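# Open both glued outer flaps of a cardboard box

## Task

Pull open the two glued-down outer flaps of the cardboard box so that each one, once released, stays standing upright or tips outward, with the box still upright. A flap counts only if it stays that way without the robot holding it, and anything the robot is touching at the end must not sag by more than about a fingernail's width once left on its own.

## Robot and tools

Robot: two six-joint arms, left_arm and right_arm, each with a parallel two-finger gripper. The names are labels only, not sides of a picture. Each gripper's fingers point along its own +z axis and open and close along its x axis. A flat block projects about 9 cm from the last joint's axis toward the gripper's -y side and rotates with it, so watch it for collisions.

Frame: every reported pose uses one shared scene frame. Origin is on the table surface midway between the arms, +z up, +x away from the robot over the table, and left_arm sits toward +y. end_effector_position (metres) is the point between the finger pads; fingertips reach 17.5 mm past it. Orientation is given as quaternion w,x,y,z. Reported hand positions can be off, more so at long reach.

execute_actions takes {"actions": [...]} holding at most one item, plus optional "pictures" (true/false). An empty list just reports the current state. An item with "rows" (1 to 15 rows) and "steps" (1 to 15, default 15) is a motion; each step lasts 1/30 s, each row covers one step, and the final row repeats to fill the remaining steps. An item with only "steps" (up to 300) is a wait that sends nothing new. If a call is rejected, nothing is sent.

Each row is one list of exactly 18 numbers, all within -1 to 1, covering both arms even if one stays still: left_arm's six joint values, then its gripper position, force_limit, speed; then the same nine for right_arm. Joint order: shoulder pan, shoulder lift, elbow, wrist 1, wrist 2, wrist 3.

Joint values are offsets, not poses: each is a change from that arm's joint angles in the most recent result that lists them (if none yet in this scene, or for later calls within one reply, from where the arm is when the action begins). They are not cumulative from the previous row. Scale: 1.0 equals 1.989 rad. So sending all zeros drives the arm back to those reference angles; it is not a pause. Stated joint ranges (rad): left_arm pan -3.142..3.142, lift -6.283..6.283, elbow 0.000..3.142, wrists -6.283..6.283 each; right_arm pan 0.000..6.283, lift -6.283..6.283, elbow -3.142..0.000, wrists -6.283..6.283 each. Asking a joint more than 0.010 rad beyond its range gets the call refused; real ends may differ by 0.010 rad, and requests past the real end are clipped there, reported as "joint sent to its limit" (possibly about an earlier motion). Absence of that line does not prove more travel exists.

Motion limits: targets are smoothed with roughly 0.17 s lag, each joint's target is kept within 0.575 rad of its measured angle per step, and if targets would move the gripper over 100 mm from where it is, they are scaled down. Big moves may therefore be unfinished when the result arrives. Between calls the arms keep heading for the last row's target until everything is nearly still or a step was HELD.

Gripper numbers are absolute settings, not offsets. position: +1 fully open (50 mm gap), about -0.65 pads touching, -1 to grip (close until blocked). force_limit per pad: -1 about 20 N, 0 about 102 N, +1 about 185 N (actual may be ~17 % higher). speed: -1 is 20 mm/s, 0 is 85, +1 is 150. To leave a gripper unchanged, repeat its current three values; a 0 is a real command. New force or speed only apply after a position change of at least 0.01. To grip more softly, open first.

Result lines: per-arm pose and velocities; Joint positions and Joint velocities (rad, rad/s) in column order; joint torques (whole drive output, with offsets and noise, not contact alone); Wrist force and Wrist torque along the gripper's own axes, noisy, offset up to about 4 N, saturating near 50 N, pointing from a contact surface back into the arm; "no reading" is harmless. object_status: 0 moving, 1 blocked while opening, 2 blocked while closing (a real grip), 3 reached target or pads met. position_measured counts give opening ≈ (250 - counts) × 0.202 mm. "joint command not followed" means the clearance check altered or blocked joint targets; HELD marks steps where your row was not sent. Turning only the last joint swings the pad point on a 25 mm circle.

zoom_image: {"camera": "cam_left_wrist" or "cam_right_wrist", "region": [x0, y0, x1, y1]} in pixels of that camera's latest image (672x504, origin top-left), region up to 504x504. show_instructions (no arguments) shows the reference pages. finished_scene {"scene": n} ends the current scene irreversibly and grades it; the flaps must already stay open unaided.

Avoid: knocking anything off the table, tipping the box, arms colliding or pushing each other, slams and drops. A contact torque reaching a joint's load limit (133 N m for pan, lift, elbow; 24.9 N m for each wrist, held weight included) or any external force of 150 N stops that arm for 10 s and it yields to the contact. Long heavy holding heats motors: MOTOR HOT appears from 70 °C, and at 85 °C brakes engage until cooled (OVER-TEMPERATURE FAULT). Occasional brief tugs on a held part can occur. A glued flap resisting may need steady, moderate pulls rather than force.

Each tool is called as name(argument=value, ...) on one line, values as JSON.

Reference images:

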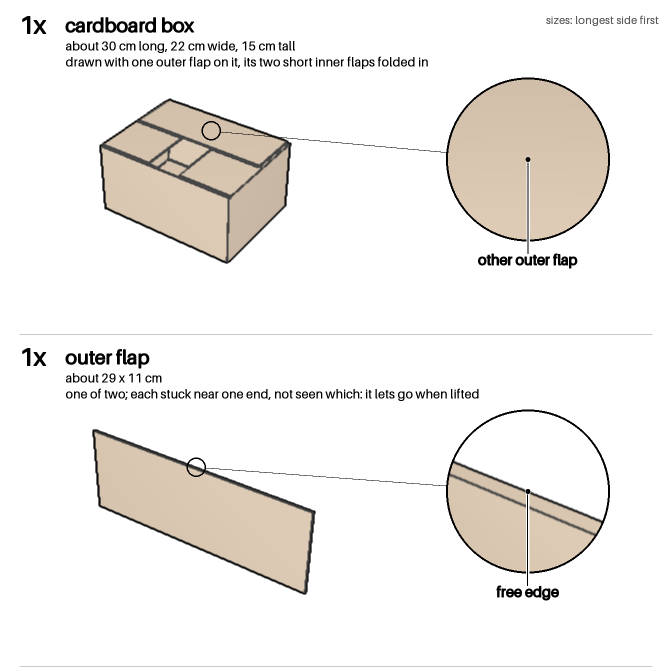

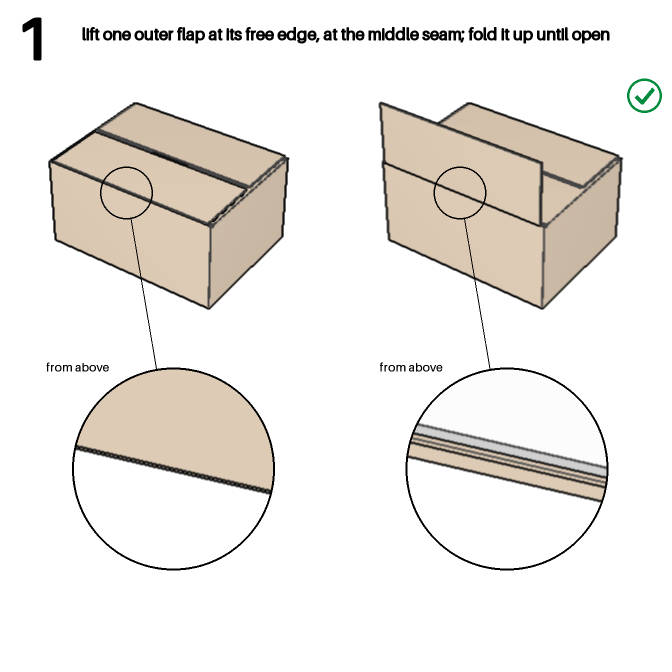

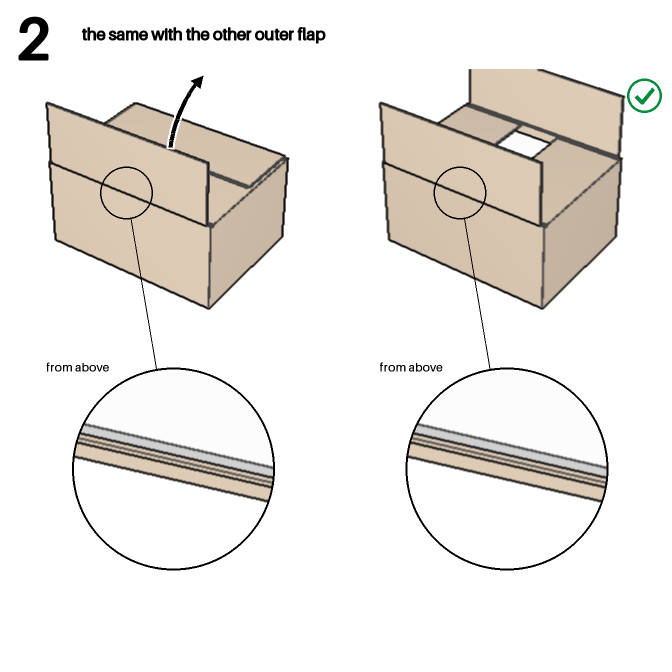

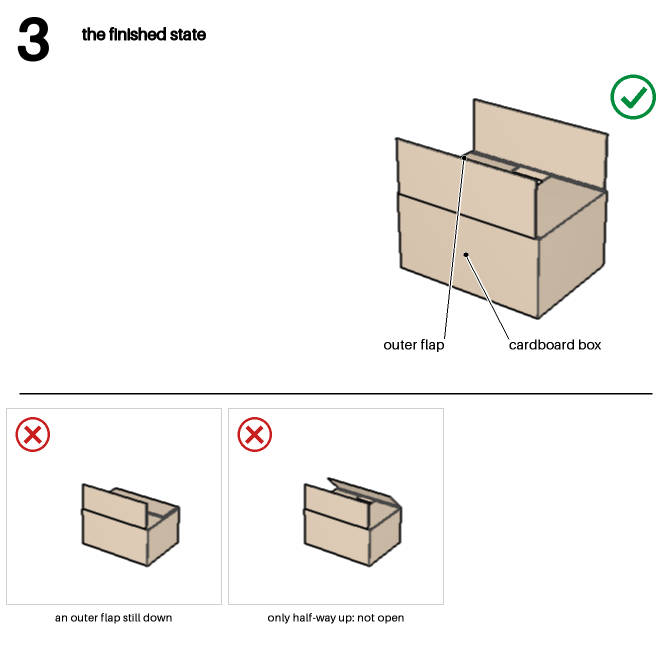

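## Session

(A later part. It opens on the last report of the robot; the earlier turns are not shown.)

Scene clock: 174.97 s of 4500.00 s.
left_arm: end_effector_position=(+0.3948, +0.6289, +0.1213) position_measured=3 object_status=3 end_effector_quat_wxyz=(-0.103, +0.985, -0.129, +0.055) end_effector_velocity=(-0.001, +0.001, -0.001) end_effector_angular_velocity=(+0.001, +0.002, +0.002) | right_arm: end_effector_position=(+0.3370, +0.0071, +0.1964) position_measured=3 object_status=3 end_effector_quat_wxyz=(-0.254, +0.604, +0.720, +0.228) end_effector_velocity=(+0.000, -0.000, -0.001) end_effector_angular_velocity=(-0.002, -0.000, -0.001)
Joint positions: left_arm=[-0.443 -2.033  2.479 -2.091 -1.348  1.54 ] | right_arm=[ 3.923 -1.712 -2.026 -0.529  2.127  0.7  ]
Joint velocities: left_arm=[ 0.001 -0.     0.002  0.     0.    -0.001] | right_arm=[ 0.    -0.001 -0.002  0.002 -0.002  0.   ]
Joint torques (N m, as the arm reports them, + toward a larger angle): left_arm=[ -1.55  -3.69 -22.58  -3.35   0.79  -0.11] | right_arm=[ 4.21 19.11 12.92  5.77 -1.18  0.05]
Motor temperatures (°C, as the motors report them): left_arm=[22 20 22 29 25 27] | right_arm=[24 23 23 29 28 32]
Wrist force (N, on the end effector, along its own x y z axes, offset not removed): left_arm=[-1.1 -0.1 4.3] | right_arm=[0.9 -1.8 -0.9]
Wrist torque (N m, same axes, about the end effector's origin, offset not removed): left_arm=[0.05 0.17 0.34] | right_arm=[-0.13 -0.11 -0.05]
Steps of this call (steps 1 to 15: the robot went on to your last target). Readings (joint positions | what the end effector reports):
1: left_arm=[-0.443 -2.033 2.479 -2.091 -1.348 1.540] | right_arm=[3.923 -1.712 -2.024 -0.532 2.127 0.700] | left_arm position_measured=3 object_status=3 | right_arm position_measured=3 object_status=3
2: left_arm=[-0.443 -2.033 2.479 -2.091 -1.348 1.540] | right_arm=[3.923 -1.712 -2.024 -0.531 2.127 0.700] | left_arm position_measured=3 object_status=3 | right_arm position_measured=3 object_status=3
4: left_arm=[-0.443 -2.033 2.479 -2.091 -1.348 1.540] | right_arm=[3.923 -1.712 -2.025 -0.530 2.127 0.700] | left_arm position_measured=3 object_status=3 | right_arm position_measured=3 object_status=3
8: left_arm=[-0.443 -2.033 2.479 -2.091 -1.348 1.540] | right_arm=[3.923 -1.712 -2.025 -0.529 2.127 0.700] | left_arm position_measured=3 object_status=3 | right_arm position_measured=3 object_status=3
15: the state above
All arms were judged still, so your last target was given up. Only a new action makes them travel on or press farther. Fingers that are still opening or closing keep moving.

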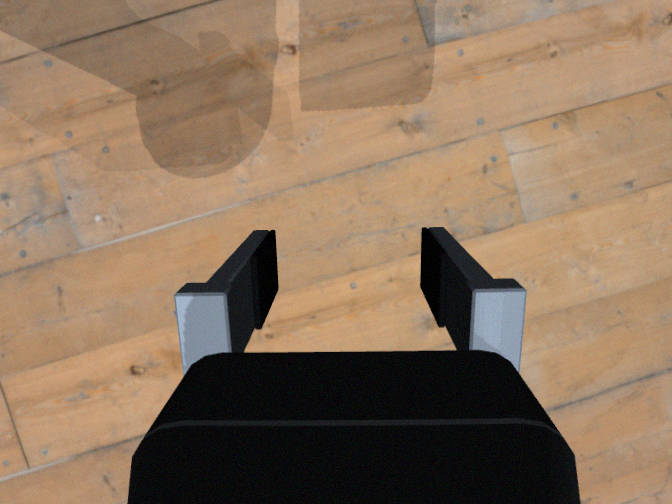

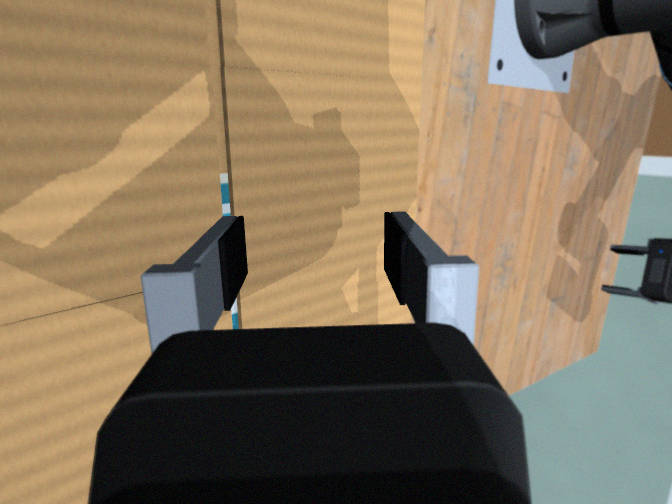

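execute_actions(actions=[{"rows":[[0,0,0,0,0,0,1,0,0,0,-0.0044,-0.004,0.0085,0,0,1,0,0],[0,0,0,0,0,0,1,0,0,0,-0.0044,-0.004,0.0085,0,0,1,0,0],[0,0,0,0,0,0,1,0,0,0,-0.0055,-0.005,0.011,0,0,1,0,0],[0,0,0,0,0,0,1,0,0,0,-0.0066,-0.006,0.0128,0,0,1,0,0],[0,0,0,0,0,0,1,0,0,0,-0.0078,-0.007,0.015,0,0,1,0,0],[0,0,0,0,0,0,1,0,0,0,-0.0089,-0.0081,0.017,0,0,1,0,0]]}])

zoom_image(camera="cam_right_wrist", region=[130, 150, 330, 340])

Scene clock: 185.23 s of 4500.00 s.
left_arm: end_effector_position=(+0.3948, +0.6289, +0.1213) position_measured=3 object_status=3 end_effector_quat_wxyz=(-0.103, +0.985, -0.129, +0.055) end_effector_velocity=(-0.001, +0.000, -0.001) end_effector_angular_velocity=(+0.001, +0.002, -0.002) | right_arm: end_effector_position=(+0.3369, +0.0070, +0.1853) position_measured=3 object_status=3 end_effector_quat_wxyz=(-0.254, +0.604, +0.720, +0.229) end_effector_velocity=(-0.000, +0.000, -0.005) end_effector_angular_velocity=(+0.001, -0.001, +0.001)
Joint positions: left_arm=[-0.443 -2.033  2.479 -2.091 -1.348  1.54 ] | right_arm=[ 3.923 -1.729 -2.041 -0.497  2.127  0.7  ]
Joint velocities: left_arm=[-0.    -0.     0.002  0.     0.     0.002] | right_arm=[ 0.    -0.008 -0.007  0.016  0.    -0.001]
Joint torques (N m, as the arm reports them, + toward a larger angle): left_arm=[ -1.48  -3.47 -22.3   -3.28   0.79  -0.05] | right_arm=[ 3.07 15.29  8.12  3.68 -0.77  1.68]
Motor temperatures (°C, as the motors report them): left_arm=[22 20 22 29 25 27] | right_arm=[24 23 23 29 28 32]
Wrist force (N, on the end effector, along its own x y z axes, offset not removed): left_arm=[2.6 -1.5 5.4] | right_arm=[6.2 1.7 -8.7]
Wrist torque (N m, same axes, about the end effector's origin, offset not removed): left_arm=[0.00 -0.53 0.07] | right_arm=[-0.01 -0.16 -0.19]
Steps of this call (steps 1 to 90: nothing new was sent; then 6.77 s passed at rest; steps 91 to 105: all 15 steps of this action). Readings (joint positions | what the end effector reports):
91: left_arm=[-0.443 -2.033 2.479 -2.091 -1.348 1.540] | right_arm=[3.923 -1.712 -2.026 -0.529 2.127 0.700] | left_arm position_measured=3 object_status=3 | right_arm position_measured=3 object_status=3
92: left_arm=[-0.443 -2.033 2.479 -2.091 -1.348 1.540] | right_arm=[3.923 -1.713 -2.026 -0.528 2.127 0.700] | left_arm position_measured=3 object_status=3 | right_arm position_measured=3 object_status=3
94: left_arm=[-0.443 -2.033 2.479 -2.091 -1.348 1.540] | right_arm=[3.923 -1.716 -2.029 -0.522 2.127 0.700] | left_arm position_measured=3 object_status=3 | right_arm position_measured=3 object_status=3
98: left_arm=[-0.443 -2.033 2.479 -2.091 -1.348 1.540] | right_arm=[3.923 -1.723 -2.036 -0.508 2.127 0.700] | left_arm position_measured=3 object_status=3 | right_arm position_measured=3 object_status=3
105: the state above

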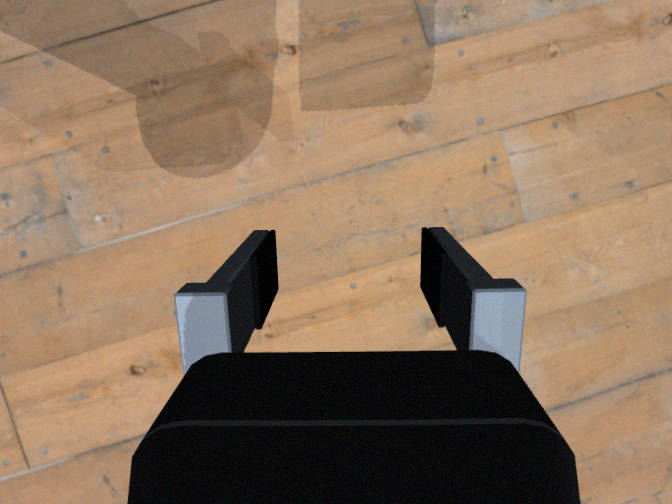

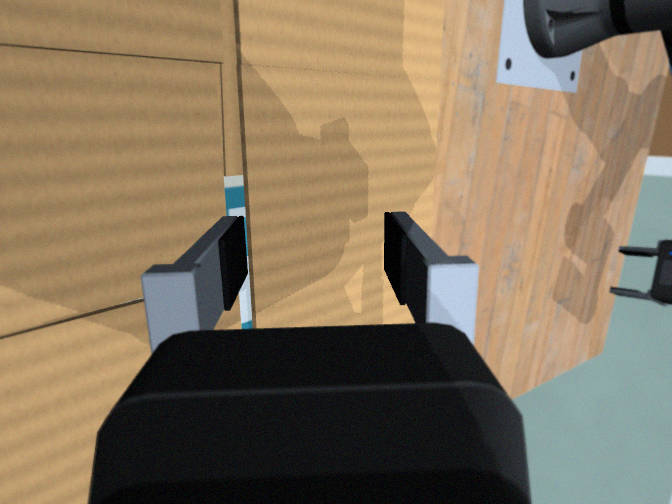

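Region (130, 150, 330, 340) of cam_right_wrist's 672x504 image, scaled by 2.520, with more detail than that image has; it fills the top 479 rows of this view, and the rest is white.

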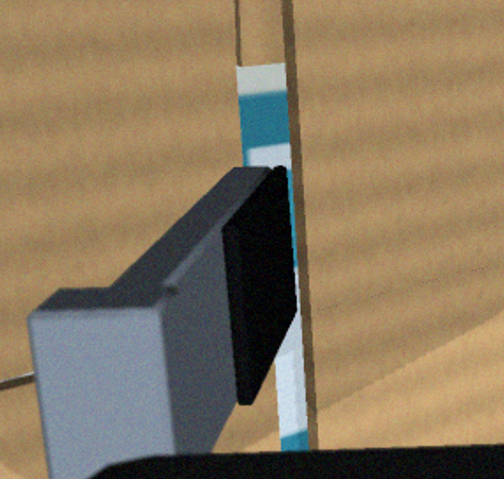

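Flap is yielding. Press 7 mm more.

execute_actions(actions=[{"rows":[[0,0,0,0,0,0,1,0,0,0,-0.002,-0.002,0.004,0,0,1,0,0],[0,0,0,0,0,0,1,0,0,0,-0.003,-0.003,0.006,0,0,1,0,0],[0,0,0,0,0,0,1,0,0,0,-0.004,-0.004,0.008,0,0,1,0,0],[0,0,0,0,0,0,1,0,0,0,-0.005,-0.0045,0.0095,0,0,1,0,0],[0,0,0,0,0,0,1,0,0,0,-0.0059,-0.0054,0.0113,0,0,1,0,0]]}])

zoom_image(camera="cam_right_wrist", region=[130, 150, 330, 340])

Scene clock: 191.43 s of 4500.00 s.
left_arm: end_effector_position=(+0.3948, +0.6289, +0.1213) position_measured=3 object_status=3 end_effector_quat_wxyz=(-0.103, +0.985, -0.129, +0.055) end_effector_velocity=(+0.000, -0.000, +0.000) end_effector_angular_velocity=(+0.000, -0.000, -0.001) | right_arm: end_effector_position=(+0.3366, +0.0066, +0.1773) position_measured=3 object_status=3 end_effector_quat_wxyz=(-0.254, +0.604, +0.720, +0.228) end_effector_velocity=(+0.000, -0.002, -0.011) end_effector_angular_velocity=(-0.016, +0.009, -0.003)
Joint positions: left_arm=[-0.443 -2.033  2.479 -2.091 -1.348  1.54 ] | right_arm=[ 3.923 -1.74  -2.051 -0.476  2.127  0.7  ]
Joint velocities: left_arm=[-0.001  0.    -0.001 -0.     0.     0.001] | right_arm=[-0.    -0.013 -0.005  0.    -0.007  0.   ]
Joint torques (N m, as the arm reports them, + toward a larger angle): left_arm=[ -1.75  -3.08 -22.43  -3.34   0.92  -0.02] | right_arm=[-1.38 17.53  3.93  0.33 -2.86 -1.32]
Motor temperatures (°C, as the motors report them): left_arm=[22 20 22 29 25 27] | right_arm=[24 23 23 29 28 32]
Wrist force (N, on the end effector, along its own x y z axes, offset not removed): left_arm=[-1.3 -1.3 4.8] | right_arm=[8.7 0.6 -16.7]
Wrist torque (N m, same axes, about the end effector's origin, offset not removed): left_arm=[-0.26 0.28 0.02] | right_arm=[0.11 -0.21 -0.04]
Steps of this call (steps 1 to 15: the robot went on to your last target; steps 16 to 90: nothing new was sent; then 2.70 s passed at rest; steps 91 to 105: all 15 steps of this action). Readings (joint positions | what the end effector reports):
91: left_arm=[-0.443 -2.033 2.479 -2.091 -1.348 1.540] | right_arm=[3.923 -1.730 -2.042 -0.495 2.127 0.700] | left_arm position_measured=3 object_status=3 | right_arm position_measured=3 object_status=3
92: left_arm=[-0.443 -2.033 2.479 -2.091 -1.348 1.540] | right_arm=[3.923 -1.730 -2.042 -0.495 2.127 0.700] | left_arm position_measured=3 object_status=3 | right_arm position_measured=3 object_status=3
94: left_arm=[-0.443 -2.033 2.479 -2.091 -1.348 1.540] | right_arm=[3.923 -1.732 -2.044 -0.491 2.127 0.700] | left_arm position_measured=3 object_status=3 | right_arm position_measured=3 object_status=3
98: left_arm=[-0.443 -2.033 2.479 -2.091 -1.348 1.540] | right_arm=[3.923 -1.736 -2.048 -0.481 2.128 0.700] | left_arm position_measured=3 object_status=3 | right_arm position_measured=3 object_status=3
105: the state above

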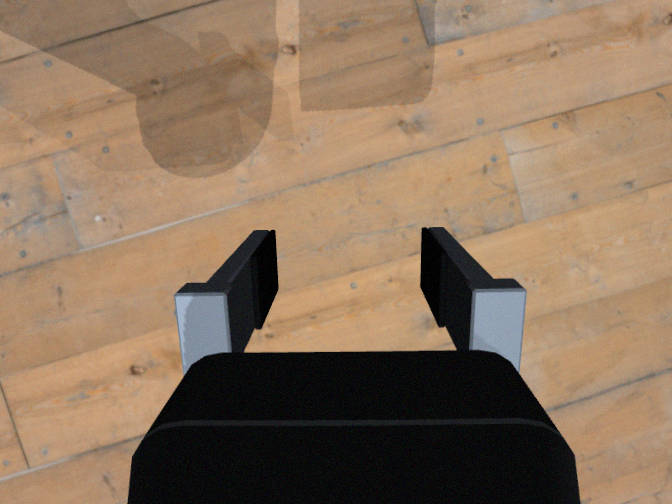

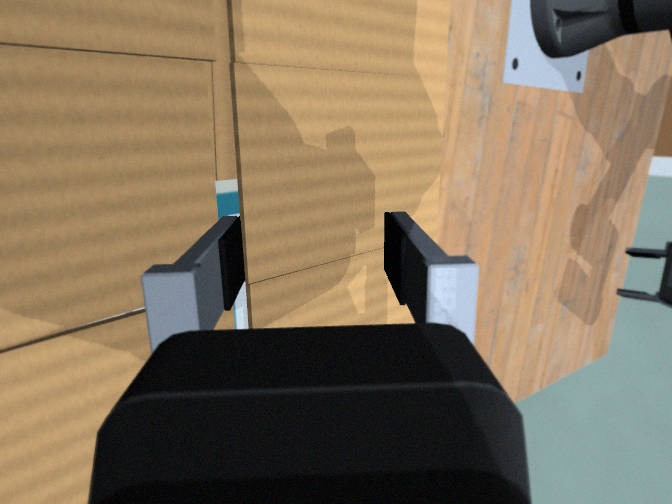

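Region (130, 150, 330, 340) of cam_right_wrist's 672x504 image, scaled by 2.520, with more detail than that image has; it fills the top 479 rows of this view, and the rest is white.

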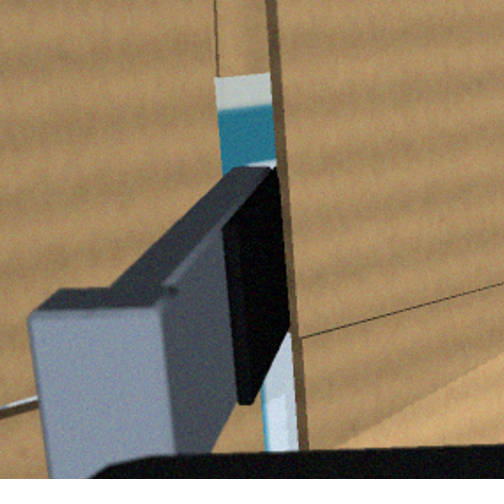

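execute_actions(actions=[{"rows":[[0,0,0,0,0,0,1,0,0,0.0012,-0.003,0,0.003,0,0,1,0,0],[0,0,0,0,0,0,1,0,0,0.0024,-0.005,0,0.005,0,0,1,0,0],[0,0,0,0,0,0,1,0,0,0.0036,-0.0075,-0.0002,0.0078,0,0,1,0,0],[0,0,0,0,0,0,1,0,0,0.0048,-0.0097,-0.0004,0.0101,0,0,1,0,0]]}])

zoom_image(camera="cam_right_wrist", region=[130, 150, 330, 340])

Scene clock: 203.77 s of 4500.00 s.
left_arm: end_effector_position=(+0.3948, +0.6289, +0.1213) position_measured=3 object_status=3 end_effector_quat_wxyz=(-0.103, +0.985, -0.129, +0.055) end_effector_velocity=(+0.000, +0.000, +0.001) end_effector_angular_velocity=(-0.000, -0.001, -0.000) | right_arm: end_effector_position=(+0.3353, +0.0124, +0.1707) position_measured=3 object_status=3 end_effector_quat_wxyz=(-0.255, +0.600, +0.723, +0.228) end_effector_velocity=(-0.002, +0.002, -0.005) end_effector_angular_velocity=(-0.004, +0.006, +0.002)
Joint positions: left_arm=[-0.443 -2.033  2.479 -2.091 -1.348  1.54 ] | right_arm=[ 3.932 -1.758 -2.052 -0.457  2.127  0.7  ]
Joint velocities: left_arm=[ 0.001 -0.    -0.001  0.     0.     0.001] | right_arm=[ 0.004 -0.008 -0.002  0.004  0.001  0.002]
Joint torques (N m, as the arm reports them, + toward a larger angle): left_arm=[ -1.62  -3.86 -23.26  -3.24   0.83  -0.06] | right_arm=[ 22.35 -39.75 -37.17  -9.61  -9.82   0.34]
Motor temperatures (°C, as the motors report them): left_arm=[22 20 22 29 25 27] | right_arm=[24 23 23 29 28 32]
Wrist force (N, on the end effector, along its own x y z axes, offset not removed): left_arm=[-0.9 -2.6 5.5] | right_arm=[50.0 5.6 -50.0]
Wrist torque (N m, same axes, about the end effector's origin, offset not removed): left_arm=[-0.22 0.15 -0.06] | right_arm=[1.19 -2.15 -0.04]
Steps of this call (steps 1 to 15: the robot went on to your last target; steps 16 to 90: nothing new was sent; then 8.83 s passed at rest; steps 91 to 105: all 15 steps of this action). Readings (joint positions | what the end effector reports):
91: left_arm=[-0.443 -2.033 2.479 -2.091 -1.348 1.540] | right_arm=[3.923 -1.741 -2.052 -0.475 2.127 0.700] | left_arm position_measured=3 object_status=3 | right_arm position_measured=3 object_status=3
92: left_arm=[-0.443 -2.033 2.479 -2.091 -1.348 1.540] | right_arm=[3.923 -1.741 -2.052 -0.474 2.127 0.700] | left_arm position_measured=3 object_status=3 | right_arm position_measured=3 object_status=3
94: left_arm=[-0.443 -2.033 2.479 -2.091 -1.348 1.540] | right_arm=[3.924 -1.744 -2.052 -0.471 2.127 0.700] | left_arm position_measured=3 object_status=3 | right_arm position_measured=3 object_status=3
98: left_arm=[-0.443 -2.033 2.479 -2.091 -1.348 1.540] | right_arm=[3.929 -1.753 -2.052 -0.462 2.127 0.700] | left_arm position_measured=3 object_status=3 | right_arm position_measured=3 object_status=3
105: the state above

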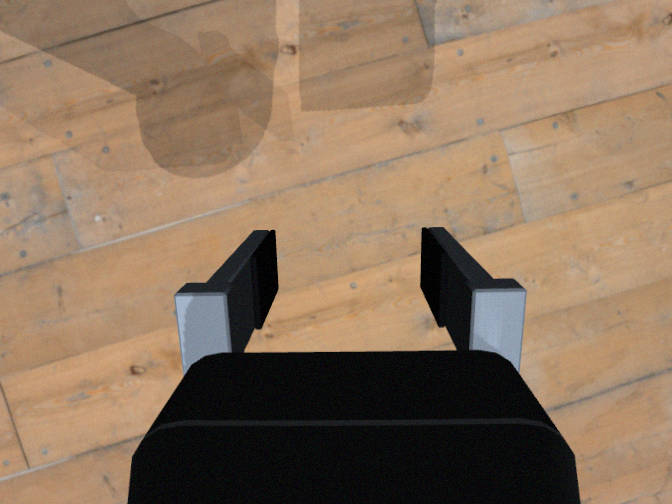

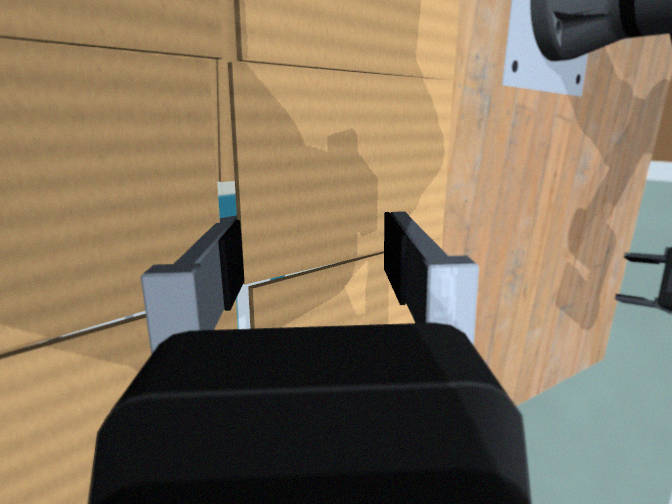

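Region (130, 150, 330, 340) of cam_right_wrist's 672x504 image, scaled by 2.520, with more detail than that image has; it fills the top 479 rows of this view, and the rest is white.

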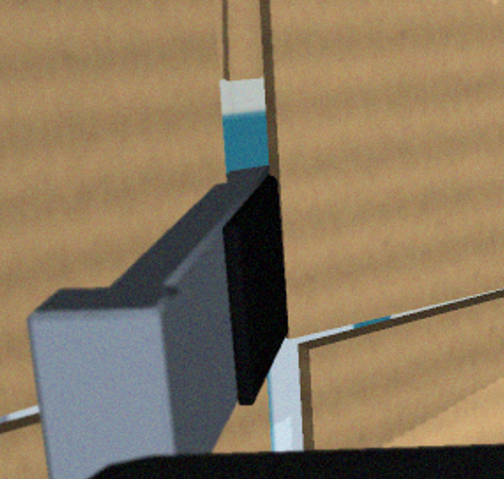

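execute_actions(actions=[{"rows":[[0,0,0,0,0,0,1,0,0,-0.0045,0.014,0.005,-0.0195,0,0,1,0,0]]}])

zoom_image(camera="cam_right_wrist", region=[130, 150, 330, 340])

Scene clock: 209.03 s of 4500.00 s.
left_arm: end_effector_position=(+0.3948, +0.6289, +0.1213) position_measured=3 object_status=3 end_effector_quat_wxyz=(-0.103, +0.985, -0.129, +0.055) end_effector_velocity=(-0.000, -0.000, -0.000) end_effector_angular_velocity=(+0.000, +0.000, -0.001) | right_arm: end_effector_position=(+0.3367, +0.0071, +0.1835) position_measured=3 object_status=3 end_effector_quat_wxyz=(-0.254, +0.604, +0.720, +0.228) end_effector_velocity=(+0.000, -0.000, +0.008) end_effector_angular_velocity=(+0.009, -0.004, -0.001)
Joint positions: left_arm=[-0.443 -2.033  2.479 -2.091 -1.348  1.54 ] | right_arm=[ 3.923 -1.732 -2.042 -0.494  2.127  0.7  ]
Joint velocities: left_arm=[-0. -0.  0.  0.  0.  0.] | right_arm=[-0.003  0.013  0.004 -0.008  0.004 -0.   ]
Joint torques (N m, as the arm reports them, + toward a larger angle): left_arm=[ -1.84  -3.69 -23.4   -3.39   0.74  -0.06] | right_arm=[-12.84  39.32  30.22   0.85   3.12   0.45]
Motor temperatures (°C, as the motors report them): left_arm=[22 20 22 29 25 27] | right_arm=[24 23 23 29 28 32]
Wrist force (N, on the end effector, along its own x y z axes, offset not removed): left_arm=[-1.0 -1.1 3.3] | right_arm=[2.9 -0.4 2.3]
Wrist torque (N m, same axes, about the end effector's origin, offset not removed): left_arm=[-0.05 0.18 0.18] | right_arm=[0.16 0.03 -0.02]
Steps of this call (steps 1 to 15: the robot went on to your last target; steps 16 to 90: nothing new was sent; then 1.77 s passed at rest; steps 91 to 105: all 15 steps of this action). Readings (joint positions | what the end effector reports):
91: left_arm=[-0.443 -2.033 2.479 -2.091 -1.348 1.540] | right_arm=[3.932 -1.759 -2.052 -0.456 2.127 0.700] | left_arm position_measured=3 object_status=3 | right_arm position_measured=3 object_status=3
92: left_arm=[-0.443 -2.033 2.479 -2.091 -1.348 1.540] | right_arm=[3.932 -1.758 -2.052 -0.459 2.127 0.700] | left_arm position_measured=3 object_status=3 | right_arm position_measured=3 object_status=3
94: left_arm=[-0.443 -2.033 2.479 -2.091 -1.348 1.540] | right_arm=[3.929 -1.749 -2.049 -0.473 2.126 0.700] | left_arm position_measured=3 object_status=3 | right_arm position_measured=3 object_status=3
98: left_arm=[-0.443 -2.033 2.479 -2.091 -1.348 1.540] | right_arm=[3.925 -1.738 -2.045 -0.489 2.126 0.700] | left_arm position_measured=3 object_status=3 | right_arm position_measured=3 object_status=3
105: the state above

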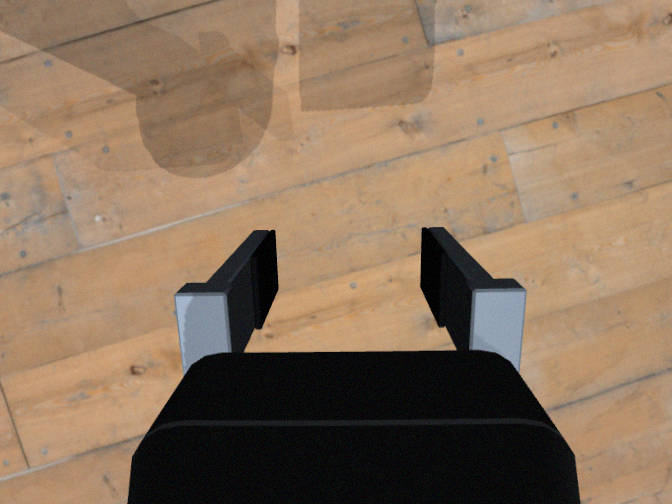

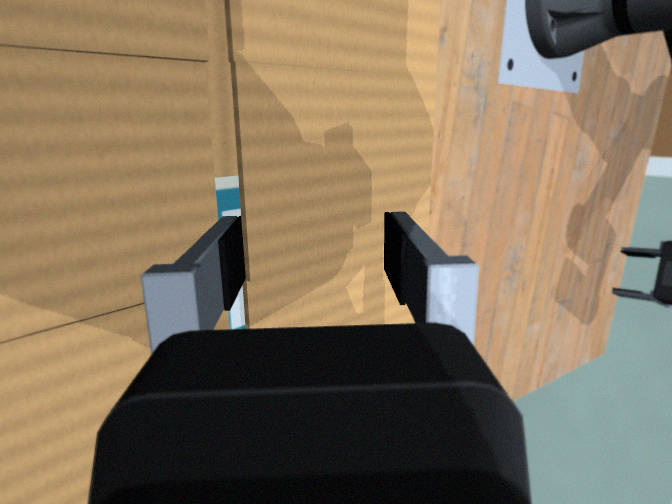

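Region (130, 150, 330, 340) of cam_right_wrist's 672x504 image, scaled by 2.520, with more detail than that image has; it fills the top 479 rows of this view, and the rest is white.

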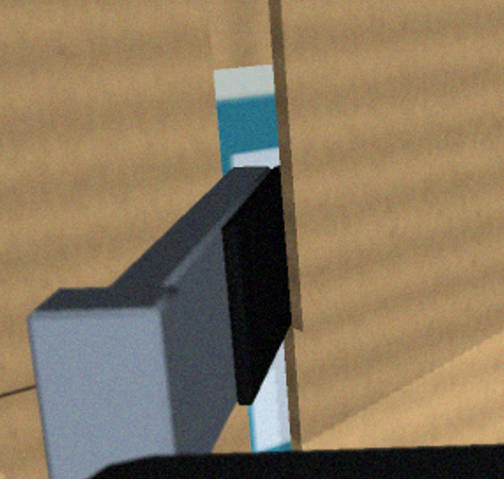

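execute_actions(actions=[{"rows":[[0,0,0,0,0,0,1,0,0,0,0,0,0,0,0,0.4,-0.5,-1]]}], pictures=false)

execute_actions(actions=[{"steps":20}])

Scene clock: 218.07 s of 4500.00 s.
left_arm: end_effector_position=(+0.3948, +0.6289, +0.1213) position_measured=3 object_status=3 end_effector_quat_wxyz=(-0.103, +0.985, -0.129, +0.055) end_effector_velocity=(+0.000, +0.000, +0.000) end_effector_angular_velocity=(-0.001, -0.001, +0.002) | right_arm: end_effector_position=(+0.3368, +0.0071, +0.1835) position_measured=50 object_status=0 end_effector_quat_wxyz=(-0.254, +0.604, +0.720, +0.228) end_effector_velocity=(-0.000, -0.000, -0.000) end_effector_angular_velocity=(-0.001, -0.001, +0.001)
Joint positions: left_arm=[-0.443 -2.033  2.479 -2.091 -1.348  1.54 ] | right_arm=[ 3.923 -1.731 -2.042 -0.494  2.127  0.7  ]
Joint velocities: left_arm=[ 0.001 -0.    -0.    -0.001 -0.    -0.001] | right_arm=[ 0.001  0.001 -0.001 -0.001 -0.001 -0.001]
Joint torques (N m, as the arm reports them, + toward a larger angle): left_arm=[ -1.81  -3.1  -23.43  -3.26   0.81   0.03] | right_arm=[12.   20.09 15.02  6.64  0.27 -1.69]
Motor temperatures (°C, as the motors report them): left_arm=[22 20 22 29 25 27] | right_arm=[24 23 23 29 28 32]
Wrist force (N, on the end effector, along its own x y z axes, offset not removed): left_arm=[-1.4 -4.2 2.2] | right_arm=[-9.6 -1.6 -1.6]
Wrist torque (N m, same axes, about the end effector's origin, offset not removed): left_arm=[-0.58 0.13 -0.11] | right_arm=[-0.15 0.65 0.02]
Steps of this call (steps 1 to 15: the robot went on to your last target; steps 16 to 90: nothing new was sent; then 5.53 s passed at rest; steps 91 to 105: all 15 steps of this action). Readings (joint positions | what the end effector reports):
91: left_arm=[-0.443 -2.033 2.479 -2.091 -1.348 1.540] | right_arm=[3.923 -1.730 -2.042 -0.496 2.127 0.700] | left_arm position_measured=3 object_status=3 | right_arm position_measured=3 object_status=0
92: left_arm=[-0.443 -2.033 2.479 -2.091 -1.348 1.540] | right_arm=[3.923 -1.730 -2.042 -0.496 2.127 0.700] | left_arm position_measured=3 object_status=3 | right_arm position_measured=7 object_status=0
94: left_arm=[-0.443 -2.033 2.479 -2.091 -1.348 1.540] | right_arm=[3.923 -1.730 -2.042 -0.496 2.127 0.700] | left_arm position_measured=3 object_status=3 | right_arm position_measured=13 object_status=0
98: left_arm=[-0.443 -2.033 2.479 -2.091 -1.348 1.540] | right_arm=[3.923 -1.731 -2.042 -0.495 2.127 0.700] | left_arm position_measured=3 object_status=3 | right_arm position_measured=26 object_status=0
105: the state above

Scene clock: 218.73 s of 4500.00 s.
left_arm: end_effector_position=(+0.3948, +0.6289, +0.1213) position_measured=3 object_status=3 end_effector_quat_wxyz=(-0.103, +0.985, -0.129, +0.055) end_effector_velocity=(-0.000, +0.000, -0.000) end_effector_angular_velocity=(+0.000, +0.001, -0.000) | right_arm: end_effector_position=(+0.3367, +0.0071, +0.1835) position_measured=92 object_status=3 end_effector_quat_wxyz=(-0.254, +0.604, +0.720, +0.228) end_effector_velocity=(+0.000, +0.001, +0.001) end_effector_angular_velocity=(+0.002, -0.001, +0.001)
Joint positions: left_arm=[-0.443 -2.033  2.479 -2.091 -1.348  1.54 ] | right_arm=[ 3.923 -1.732 -2.042 -0.494  2.127  0.7  ]
Joint velocities: left_arm=[-0.    -0.     0.001 -0.     0.    -0.   ] | right_arm=[ 0.     0.001  0.002  0.001  0.001 -0.   ]
Joint torques (N m, as the arm reports them, + toward a larger angle): left_arm=[ -1.83  -3.32 -23.39  -3.37   0.8   -0.05] | right_arm=[10.98 19.52 14.98  6.18  0.23 -2.54]
Motor temperatures (°C, as the motors report them): left_arm=[22 20 22 29 25 27] | right_arm=[24 23 23 29 28 32]
Wrist force (N, on the end effector, along its own x y z axes, offset not removed): left_arm=[-1.1 -4.2 5.4] | right_arm=[-5.7 0.2 -0.4]
Wrist torque (N m, same axes, about the end effector's origin, offset not removed): left_arm=[-0.60 0.29 0.05] | right_arm=[0.19 0.37 0.05]
Steps of this call (steps 1 to 15: the robot went on to your last target; steps 16 to 20: nothing new was sent). Readings (joint positions | what the end effector reports):
1: left_arm=[-0.443 -2.033 2.479 -2.091 -1.348 1.540] | right_arm=[3.923 -1.731 -2.042 -0.494 2.127 0.700] | left_arm position_measured=3 object_status=3 | right_arm position_measured=53 object_status=0
2: left_arm=[-0.443 -2.033 2.479 -2.091 -1.348 1.540] | right_arm=[3.923 -1.731 -2.042 -0.494 2.127 0.700] | left_arm position_measured=3 object_status=3 | right_arm position_measured=56 object_status=0
4: left_arm=[-0.443 -2.033 2.479 -2.091 -1.348 1.540] | right_arm=[3.923 -1.732 -2.042 -0.494 2.127 0.700] | left_arm position_measured=3 object_status=3 | right_arm position_measured=63 object_status=0
8: left_arm=[-0.443 -2.033 2.479 -2.091 -1.348 1.540] | right_arm=[3.923 -1.732 -2.042 -0.494 2.127 0.700] | left_arm position_measured=3 object_status=3 | right_arm position_measured=76 object_status=0
20: the state above
All arms were judged still, so your last target was given up. Only a new action makes them travel on or press farther. Fingers that are still opening or closing keep moving.

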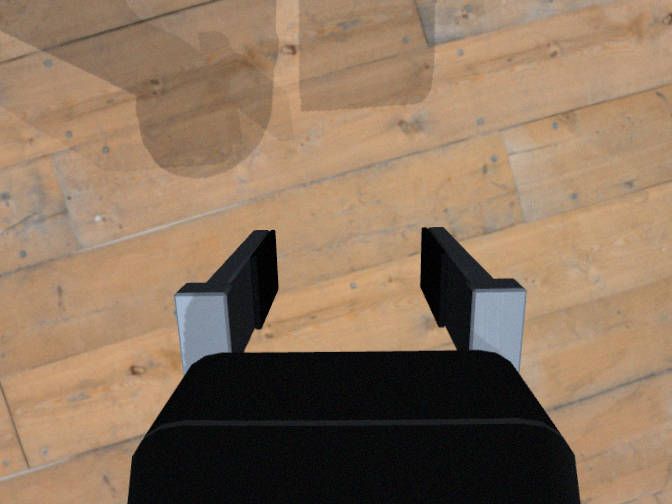

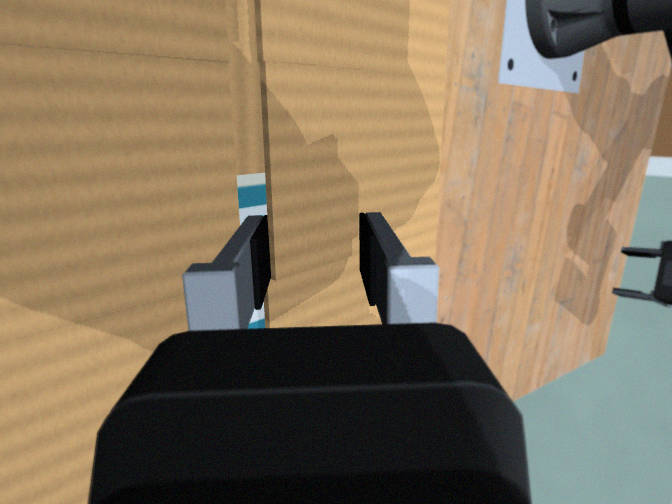

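execute_actions(actions=[{"rows":[[0,0,0,0,0,0,1,0,0,0.0004,0.0015,0.002,-0.0036,0,0,0.4,-0.5,-1],[0,0,0,0,0,0,1,0,0,0.0008,0.003,0.004,-0.0072,0,0,0.4,-0.5,-1],[0,0,0,0,0,0,1,0,0,0.0011,0.0046,0.006,-0.0108,0,0,0.4,-0.5,-1],[0,0,0,0,0,0,1,0,0,0.0015,0.006,0.008,-0.0144,0,0,0.4,-0.5,-1],[0,0,0,0,0,0,1,0,0,0.0019,0.0077,0.01,-0.018,0,0,0.4,-0.5,-1],[0,0,0,0,0,0,1,0,0,0.0022,0.0092,0.0123,-0.0215,0,0,0.4,-0.5,-1],[0,0,0,0,0,0,1,0,0,0.0026,0.0108,0.0143,-0.025,0,0,0.4,-0.5,-1],[0,0,0,0,0,0,1,0,0,0.003,0.0123,0.0164,-0.0287,0,0,0.4,-0.5,-1]]}])

Scene clock: 230.43 s of 4500.00 s.
left_arm: end_effector_position=(+0.3948, +0.6289, +0.1213) position_measured=3 object_status=3 end_effector_quat_wxyz=(-0.103, +0.985, -0.129, +0.055) end_effector_velocity=(+0.000, +0.000, +0.001) end_effector_angular_velocity=(-0.000, -0.001, +0.001) | right_arm: end_effector_position=(+0.3363, +0.0107, +0.2014) position_measured=92 object_status=3 end_effector_quat_wxyz=(-0.255, +0.602, +0.722, +0.227) end_effector_velocity=(-0.001, +0.003, +0.015) end_effector_angular_velocity=(-0.001, +0.001, +0.004)
Joint positions: left_arm=[-0.443 -2.033  2.479 -2.091 -1.348  1.54 ] | right_arm=[ 3.928 -1.71  -2.013 -0.546  2.127  0.7  ]
Joint velocities: left_arm=[ 0.002 -0.    -0.001 -0.     0.     0.   ] | right_arm=[ 0.005  0.018  0.024 -0.043  0.     0.001]
Joint torques (N m, as the arm reports them, + toward a larger angle): left_arm=[ -1.97  -2.71 -23.15  -3.32   0.81  -0.07] | right_arm=[11.18 41.43 33.96  2.13  0.8  -2.38]
Motor temperatures (°C, as the motors report them): left_arm=[22 20 22 29 25 27] | right_arm=[24 23 23 29 28 32]
Wrist force (N, on the end effector, along its own x y z axes, offset not removed): left_arm=[-2.9 -3.1 0.5] | right_arm=[-5.3 -3.7 2.6]
Wrist torque (N m, same axes, about the end effector's origin, offset not removed): left_arm=[-0.50 0.39 0.34] | right_arm=[-0.39 0.19 -0.02]
Steps of this call (steps 1 to 90: nothing new was sent; then 8.20 s passed at rest; steps 91 to 105: all 15 steps of this action). Readings (joint positions | what the end effector reports):
91: left_arm=[-0.443 -2.033 2.479 -2.091 -1.348 1.540] | right_arm=[3.923 -1.732 -2.042 -0.494 2.127 0.700] | left_arm position_measured=3 object_status=3 | right_arm position_measured=92 object_status=3
92: left_arm=[-0.443 -2.033 2.479 -2.091 -1.348 1.540] | right_arm=[3.923 -1.731 -2.042 -0.495 2.127 0.700] | left_arm position_measured=3 object_status=3 | right_arm position_measured=92 object_status=3
94: left_arm=[-0.443 -2.033 2.479 -2.091 -1.348 1.540] | right_arm=[3.924 -1.730 -2.040 -0.500 2.127 0.700] | left_arm position_measured=3 object_status=3 | right_arm position_measured=92 object_status=3
98: left_arm=[-0.443 -2.033 2.479 -2.091 -1.348 1.540] | right_arm=[3.926 -1.721 -2.028 -0.519 2.127 0.700] | left_arm position_measured=3 object_status=3 | right_arm position_measured=92 object_status=3
105: the state above

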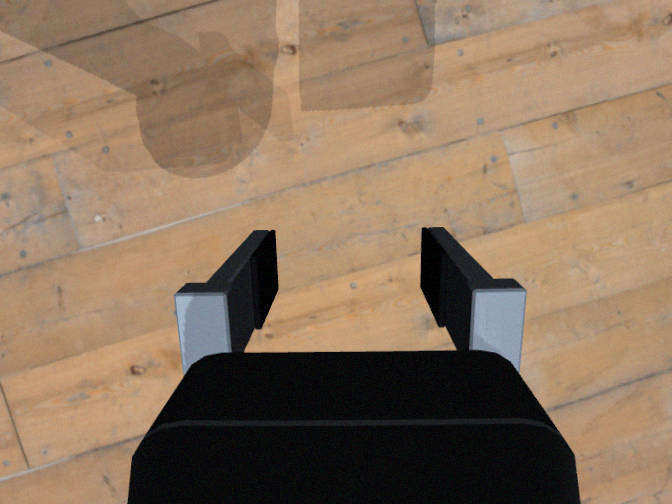

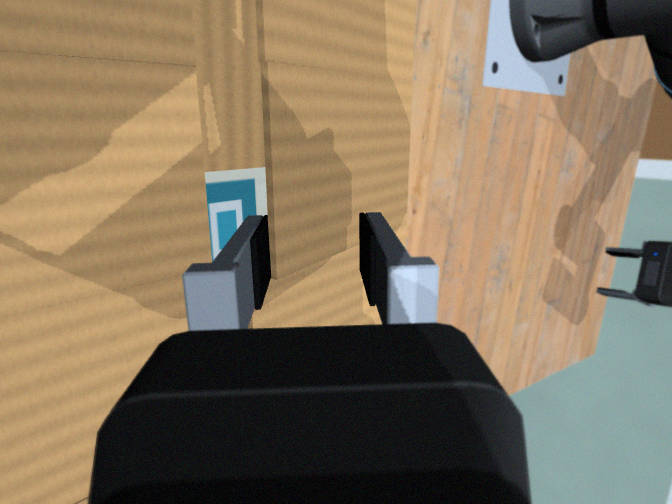

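execute_actions(actions=[{"rows":[[0,0,0,0,0,0,1,0,0,0.0014,0.0009,0.0032,-0.0041,0,0,0.4,-0.5,-1],[0,0,0,0,0,0,1,0,0,0.0028,0.0017,0.0065,-0.0082,0,0,0.4,-0.5,-1],[0,0,0,0,0,0,1,0,0,0.0042,0.0026,0.0097,-0.0123,0,0,0.4,-0.5,-1],[0,0,0,0,0,0,1,0,0,0.0056,0.0035,0.0129,-0.0164,0,0,0.4,-0.5,-1],[0,0,0,0,0,0,1,0,0,0.007,0.0043,0.0161,-0.0205,0,0,0.4,-0.5,-1],[0,0,0,0,0,0,1,0,0,0.0084,0.0052,0.0194,-0.0246,0,0,0.4,-0.5,-1],[0,0,0,0,0,0,1,0,0,0.0098,0.006,0.0226,-0.0287,0,0,0.4,-0.5,-1],[0,0,0,0,0,0,1,0,0,0.0112,0.0069,0.0258,-0.0328,0,0,0.4,-0.5,-1]]}])

Scene clock: 239.43 s of 4500.00 s.
left_arm: end_effector_position=(+0.3948, +0.6289, +0.1213) position_measured=3 object_status=3 end_effector_quat_wxyz=(-0.103, +0.985, -0.129, +0.055) end_effector_velocity=(+0.000, -0.000, +0.000) end_effector_angular_velocity=(-0.000, -0.001, +0.000) | right_arm: end_effector_position=(+0.3331, +0.0232, +0.2216) position_measured=92 object_status=3 end_effector_quat_wxyz=(-0.257, +0.595, +0.728, +0.224) end_effector_velocity=(-0.003, +0.010, +0.017) end_effector_angular_velocity=(-0.000, -0.001, +0.017)
Joint positions: left_arm=[-0.443 -2.033  2.479 -2.091 -1.348  1.54 ] | right_arm=[ 3.949 -1.697 -1.967 -0.605  2.127  0.7  ]
Joint velocities: left_arm=[-0.     0.    -0.001 -0.    -0.    -0.   ] | right_arm=[ 0.017  0.01   0.039 -0.049 -0.001 -0.   ]
Joint torques (N m, as the arm reports them, + toward a larger angle): left_arm=[ -1.79  -3.55 -23.37  -3.24   0.84  -0.01] | right_arm=[11.66 43.62 35.57  2.9   4.18 -2.2 ]
Motor temperatures (°C, as the motors report them): left_arm=[22 20 22 29 25 27] | right_arm=[24 23 23 29 28 32]
Wrist force (N, on the end effector, along its own x y z axes, offset not removed): left_arm=[-1.6 -2.1 2.9] | right_arm=[-8.5 -1.3 4.6]
Wrist torque (N m, same axes, about the end effector's origin, offset not removed): left_arm=[-0.28 0.09 0.32] | right_arm=[-0.28 0.16 0.01]
Steps of this call (steps 1 to 15: the robot went on to your last target; steps 16 to 90: nothing new was sent; then 5.50 s passed at rest; steps 91 to 105: all 15 steps of this action). Readings (joint positions | what the end effector reports):
91: left_arm=[-0.443 -2.033 2.479 -2.091 -1.348 1.540] | right_arm=[3.929 -1.707 -2.010 -0.551 2.127 0.700] | left_arm position_measured=3 object_status=3 | right_arm position_measured=92 object_status=3
92: left_arm=[-0.443 -2.033 2.479 -2.091 -1.348 1.540] | right_arm=[3.929 -1.707 -2.010 -0.552 2.127 0.700] | left_arm position_measured=3 object_status=3 | right_arm position_measured=92 object_status=3
94: left_arm=[-0.443 -2.033 2.479 -2.091 -1.348 1.540] | right_arm=[3.931 -1.707 -2.006 -0.555 2.127 0.700] | left_arm position_measured=3 object_status=3 | right_arm position_measured=92 object_status=3
98: left_arm=[-0.443 -2.033 2.479 -2.091 -1.348 1.540] | right_arm=[3.938 -1.703 -1.990 -0.575 2.127 0.700] | left_arm position_measured=3 object_status=3 | right_arm position_measured=92 object_status=3
105: the state above

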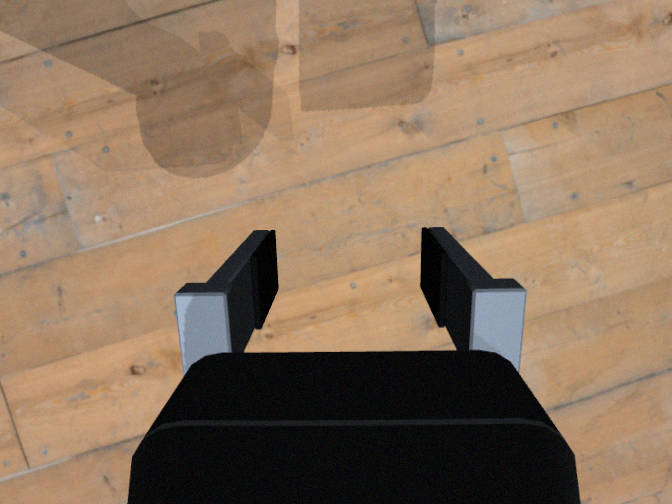

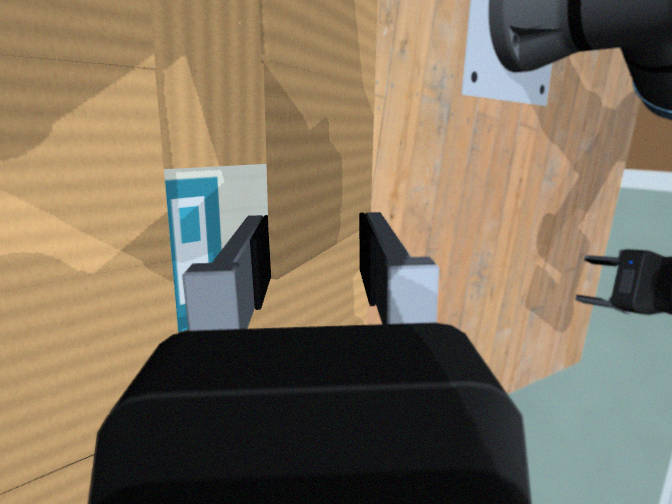

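execute_actions(actions=[{"rows":[[0,0,0,0,0,0,1,0,0,0.0017,0.0005,0.0033,-0.0038,0,0,0.4,-0.5,-1],[0,0,0,0,0,0,1,0,0,0.0034,0.001,0.0067,-0.0077,0,0,0.4,-0.5,-1],[0,0,0,0,0,0,1,0,0,0.005,0.0015,0.01,-0.0115,0,0,0.4,-0.5,-1],[0,0,0,0,0,0,1,0,0,0.0067,0.002,0.0134,-0.0153,0,0,0.4,-0.5,-1],[0,0,0,0,0,0,1,0,0,0.0084,0.0025,0.0167,-0.0191,0,0,0.4,-0.5,-1],[0,0,0,0,0,0,1,0,0,0.01,0.003,0.02,-0.023,0,0,0.4,-0.5,-1],[0,0,0,0,0,0,1,0,0,0.0117,0.0034,0.0234,-0.0268,0,0,0.4,-0.5,-1],[0,0,0,0,0,0,1,0,0,0.0142,0.0043,0.0285,-0.0328,0,0,0.4,-0.5,-1]]}])

Scene clock: 250.33 s of 4500.00 s.
left_arm: end_effector_position=(+0.3948, +0.6289, +0.1213) position_measured=3 object_status=3 end_effector_quat_wxyz=(-0.103, +0.985, -0.129, +0.055) end_effector_velocity=(+0.001, -0.000, +0.001) end_effector_angular_velocity=(-0.001, -0.002, +0.001) | right_arm: end_effector_position=(+0.3279, +0.0383, +0.2423) position_measured=92 object_status=3 end_effector_quat_wxyz=(-0.260, +0.585, +0.735, +0.221) end_effector_velocity=(-0.006, +0.013, +0.017) end_effector_angular_velocity=(-0.003, +0.004, +0.023)
Joint positions: left_arm=[-0.443 -2.033  2.479 -2.091 -1.348  1.54 ] | right_arm=[ 3.974 -1.689 -1.916 -0.663  2.127  0.7  ]
Joint velocities: left_arm=[ 0.     0.    -0.002 -0.    -0.    -0.001] | right_arm=[ 0.023  0.005  0.044 -0.053  0.001  0.   ]
Joint torques (N m, as the arm reports them, + toward a larger angle): left_arm=[ -1.99  -2.92 -23.2   -3.31   0.81  -0.02] | right_arm=[10.14 39.61 33.08  1.24  2.22 -2.47]
Motor temperatures (°C, as the motors report them): left_arm=[22 20 22 29 25 27] | right_arm=[24 23 23 29 28 32]
Wrist force (N, on the end effector, along its own x y z axes, offset not removed): left_arm=[-3.0 -2.3 2.4] | right_arm=[0.1 0.4 1.5]
Wrist torque (N m, same axes, about the end effector's origin, offset not removed): left_arm=[-0.33 0.60 0.19] | right_arm=[0.10 -0.22 -0.04]
Steps of this call (steps 1 to 15: the robot went on to your last target; steps 16 to 90: nothing new was sent; then 7.40 s passed at rest; steps 91 to 105: all 15 steps of this action). Readings (joint positions | what the end effector reports):
91: left_arm=[-0.443 -2.033 2.479 -2.091 -1.348 1.540] | right_arm=[3.951 -1.696 -1.962 -0.611 2.127 0.700] | left_arm position_measured=3 object_status=3 | right_arm position_measured=92 object_status=3
92: left_arm=[-0.443 -2.033 2.479 -2.091 -1.348 1.540] | right_arm=[3.951 -1.696 -1.962 -0.611 2.127 0.700] | left_arm position_measured=3 object_status=3 | right_arm position_measured=92 object_status=3
94: left_arm=[-0.443 -2.033 2.479 -2.091 -1.348 1.540] | right_arm=[3.952 -1.696 -1.959 -0.614 2.127 0.700] | left_arm position_measured=3 object_status=3 | right_arm position_measured=92 object_status=3
98: left_arm=[-0.443 -2.033 2.479 -2.091 -1.348 1.540] | right_arm=[3.961 -1.693 -1.943 -0.632 2.127 0.700] | left_arm position_measured=3 object_status=3 | right_arm position_measured=92 object_status=3
105: the state above

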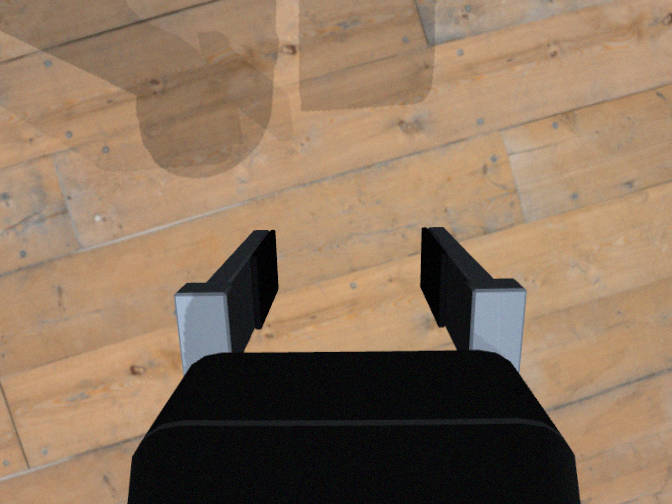

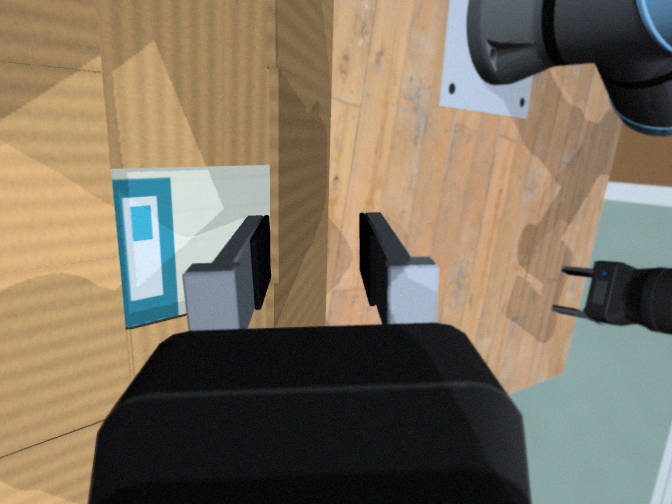

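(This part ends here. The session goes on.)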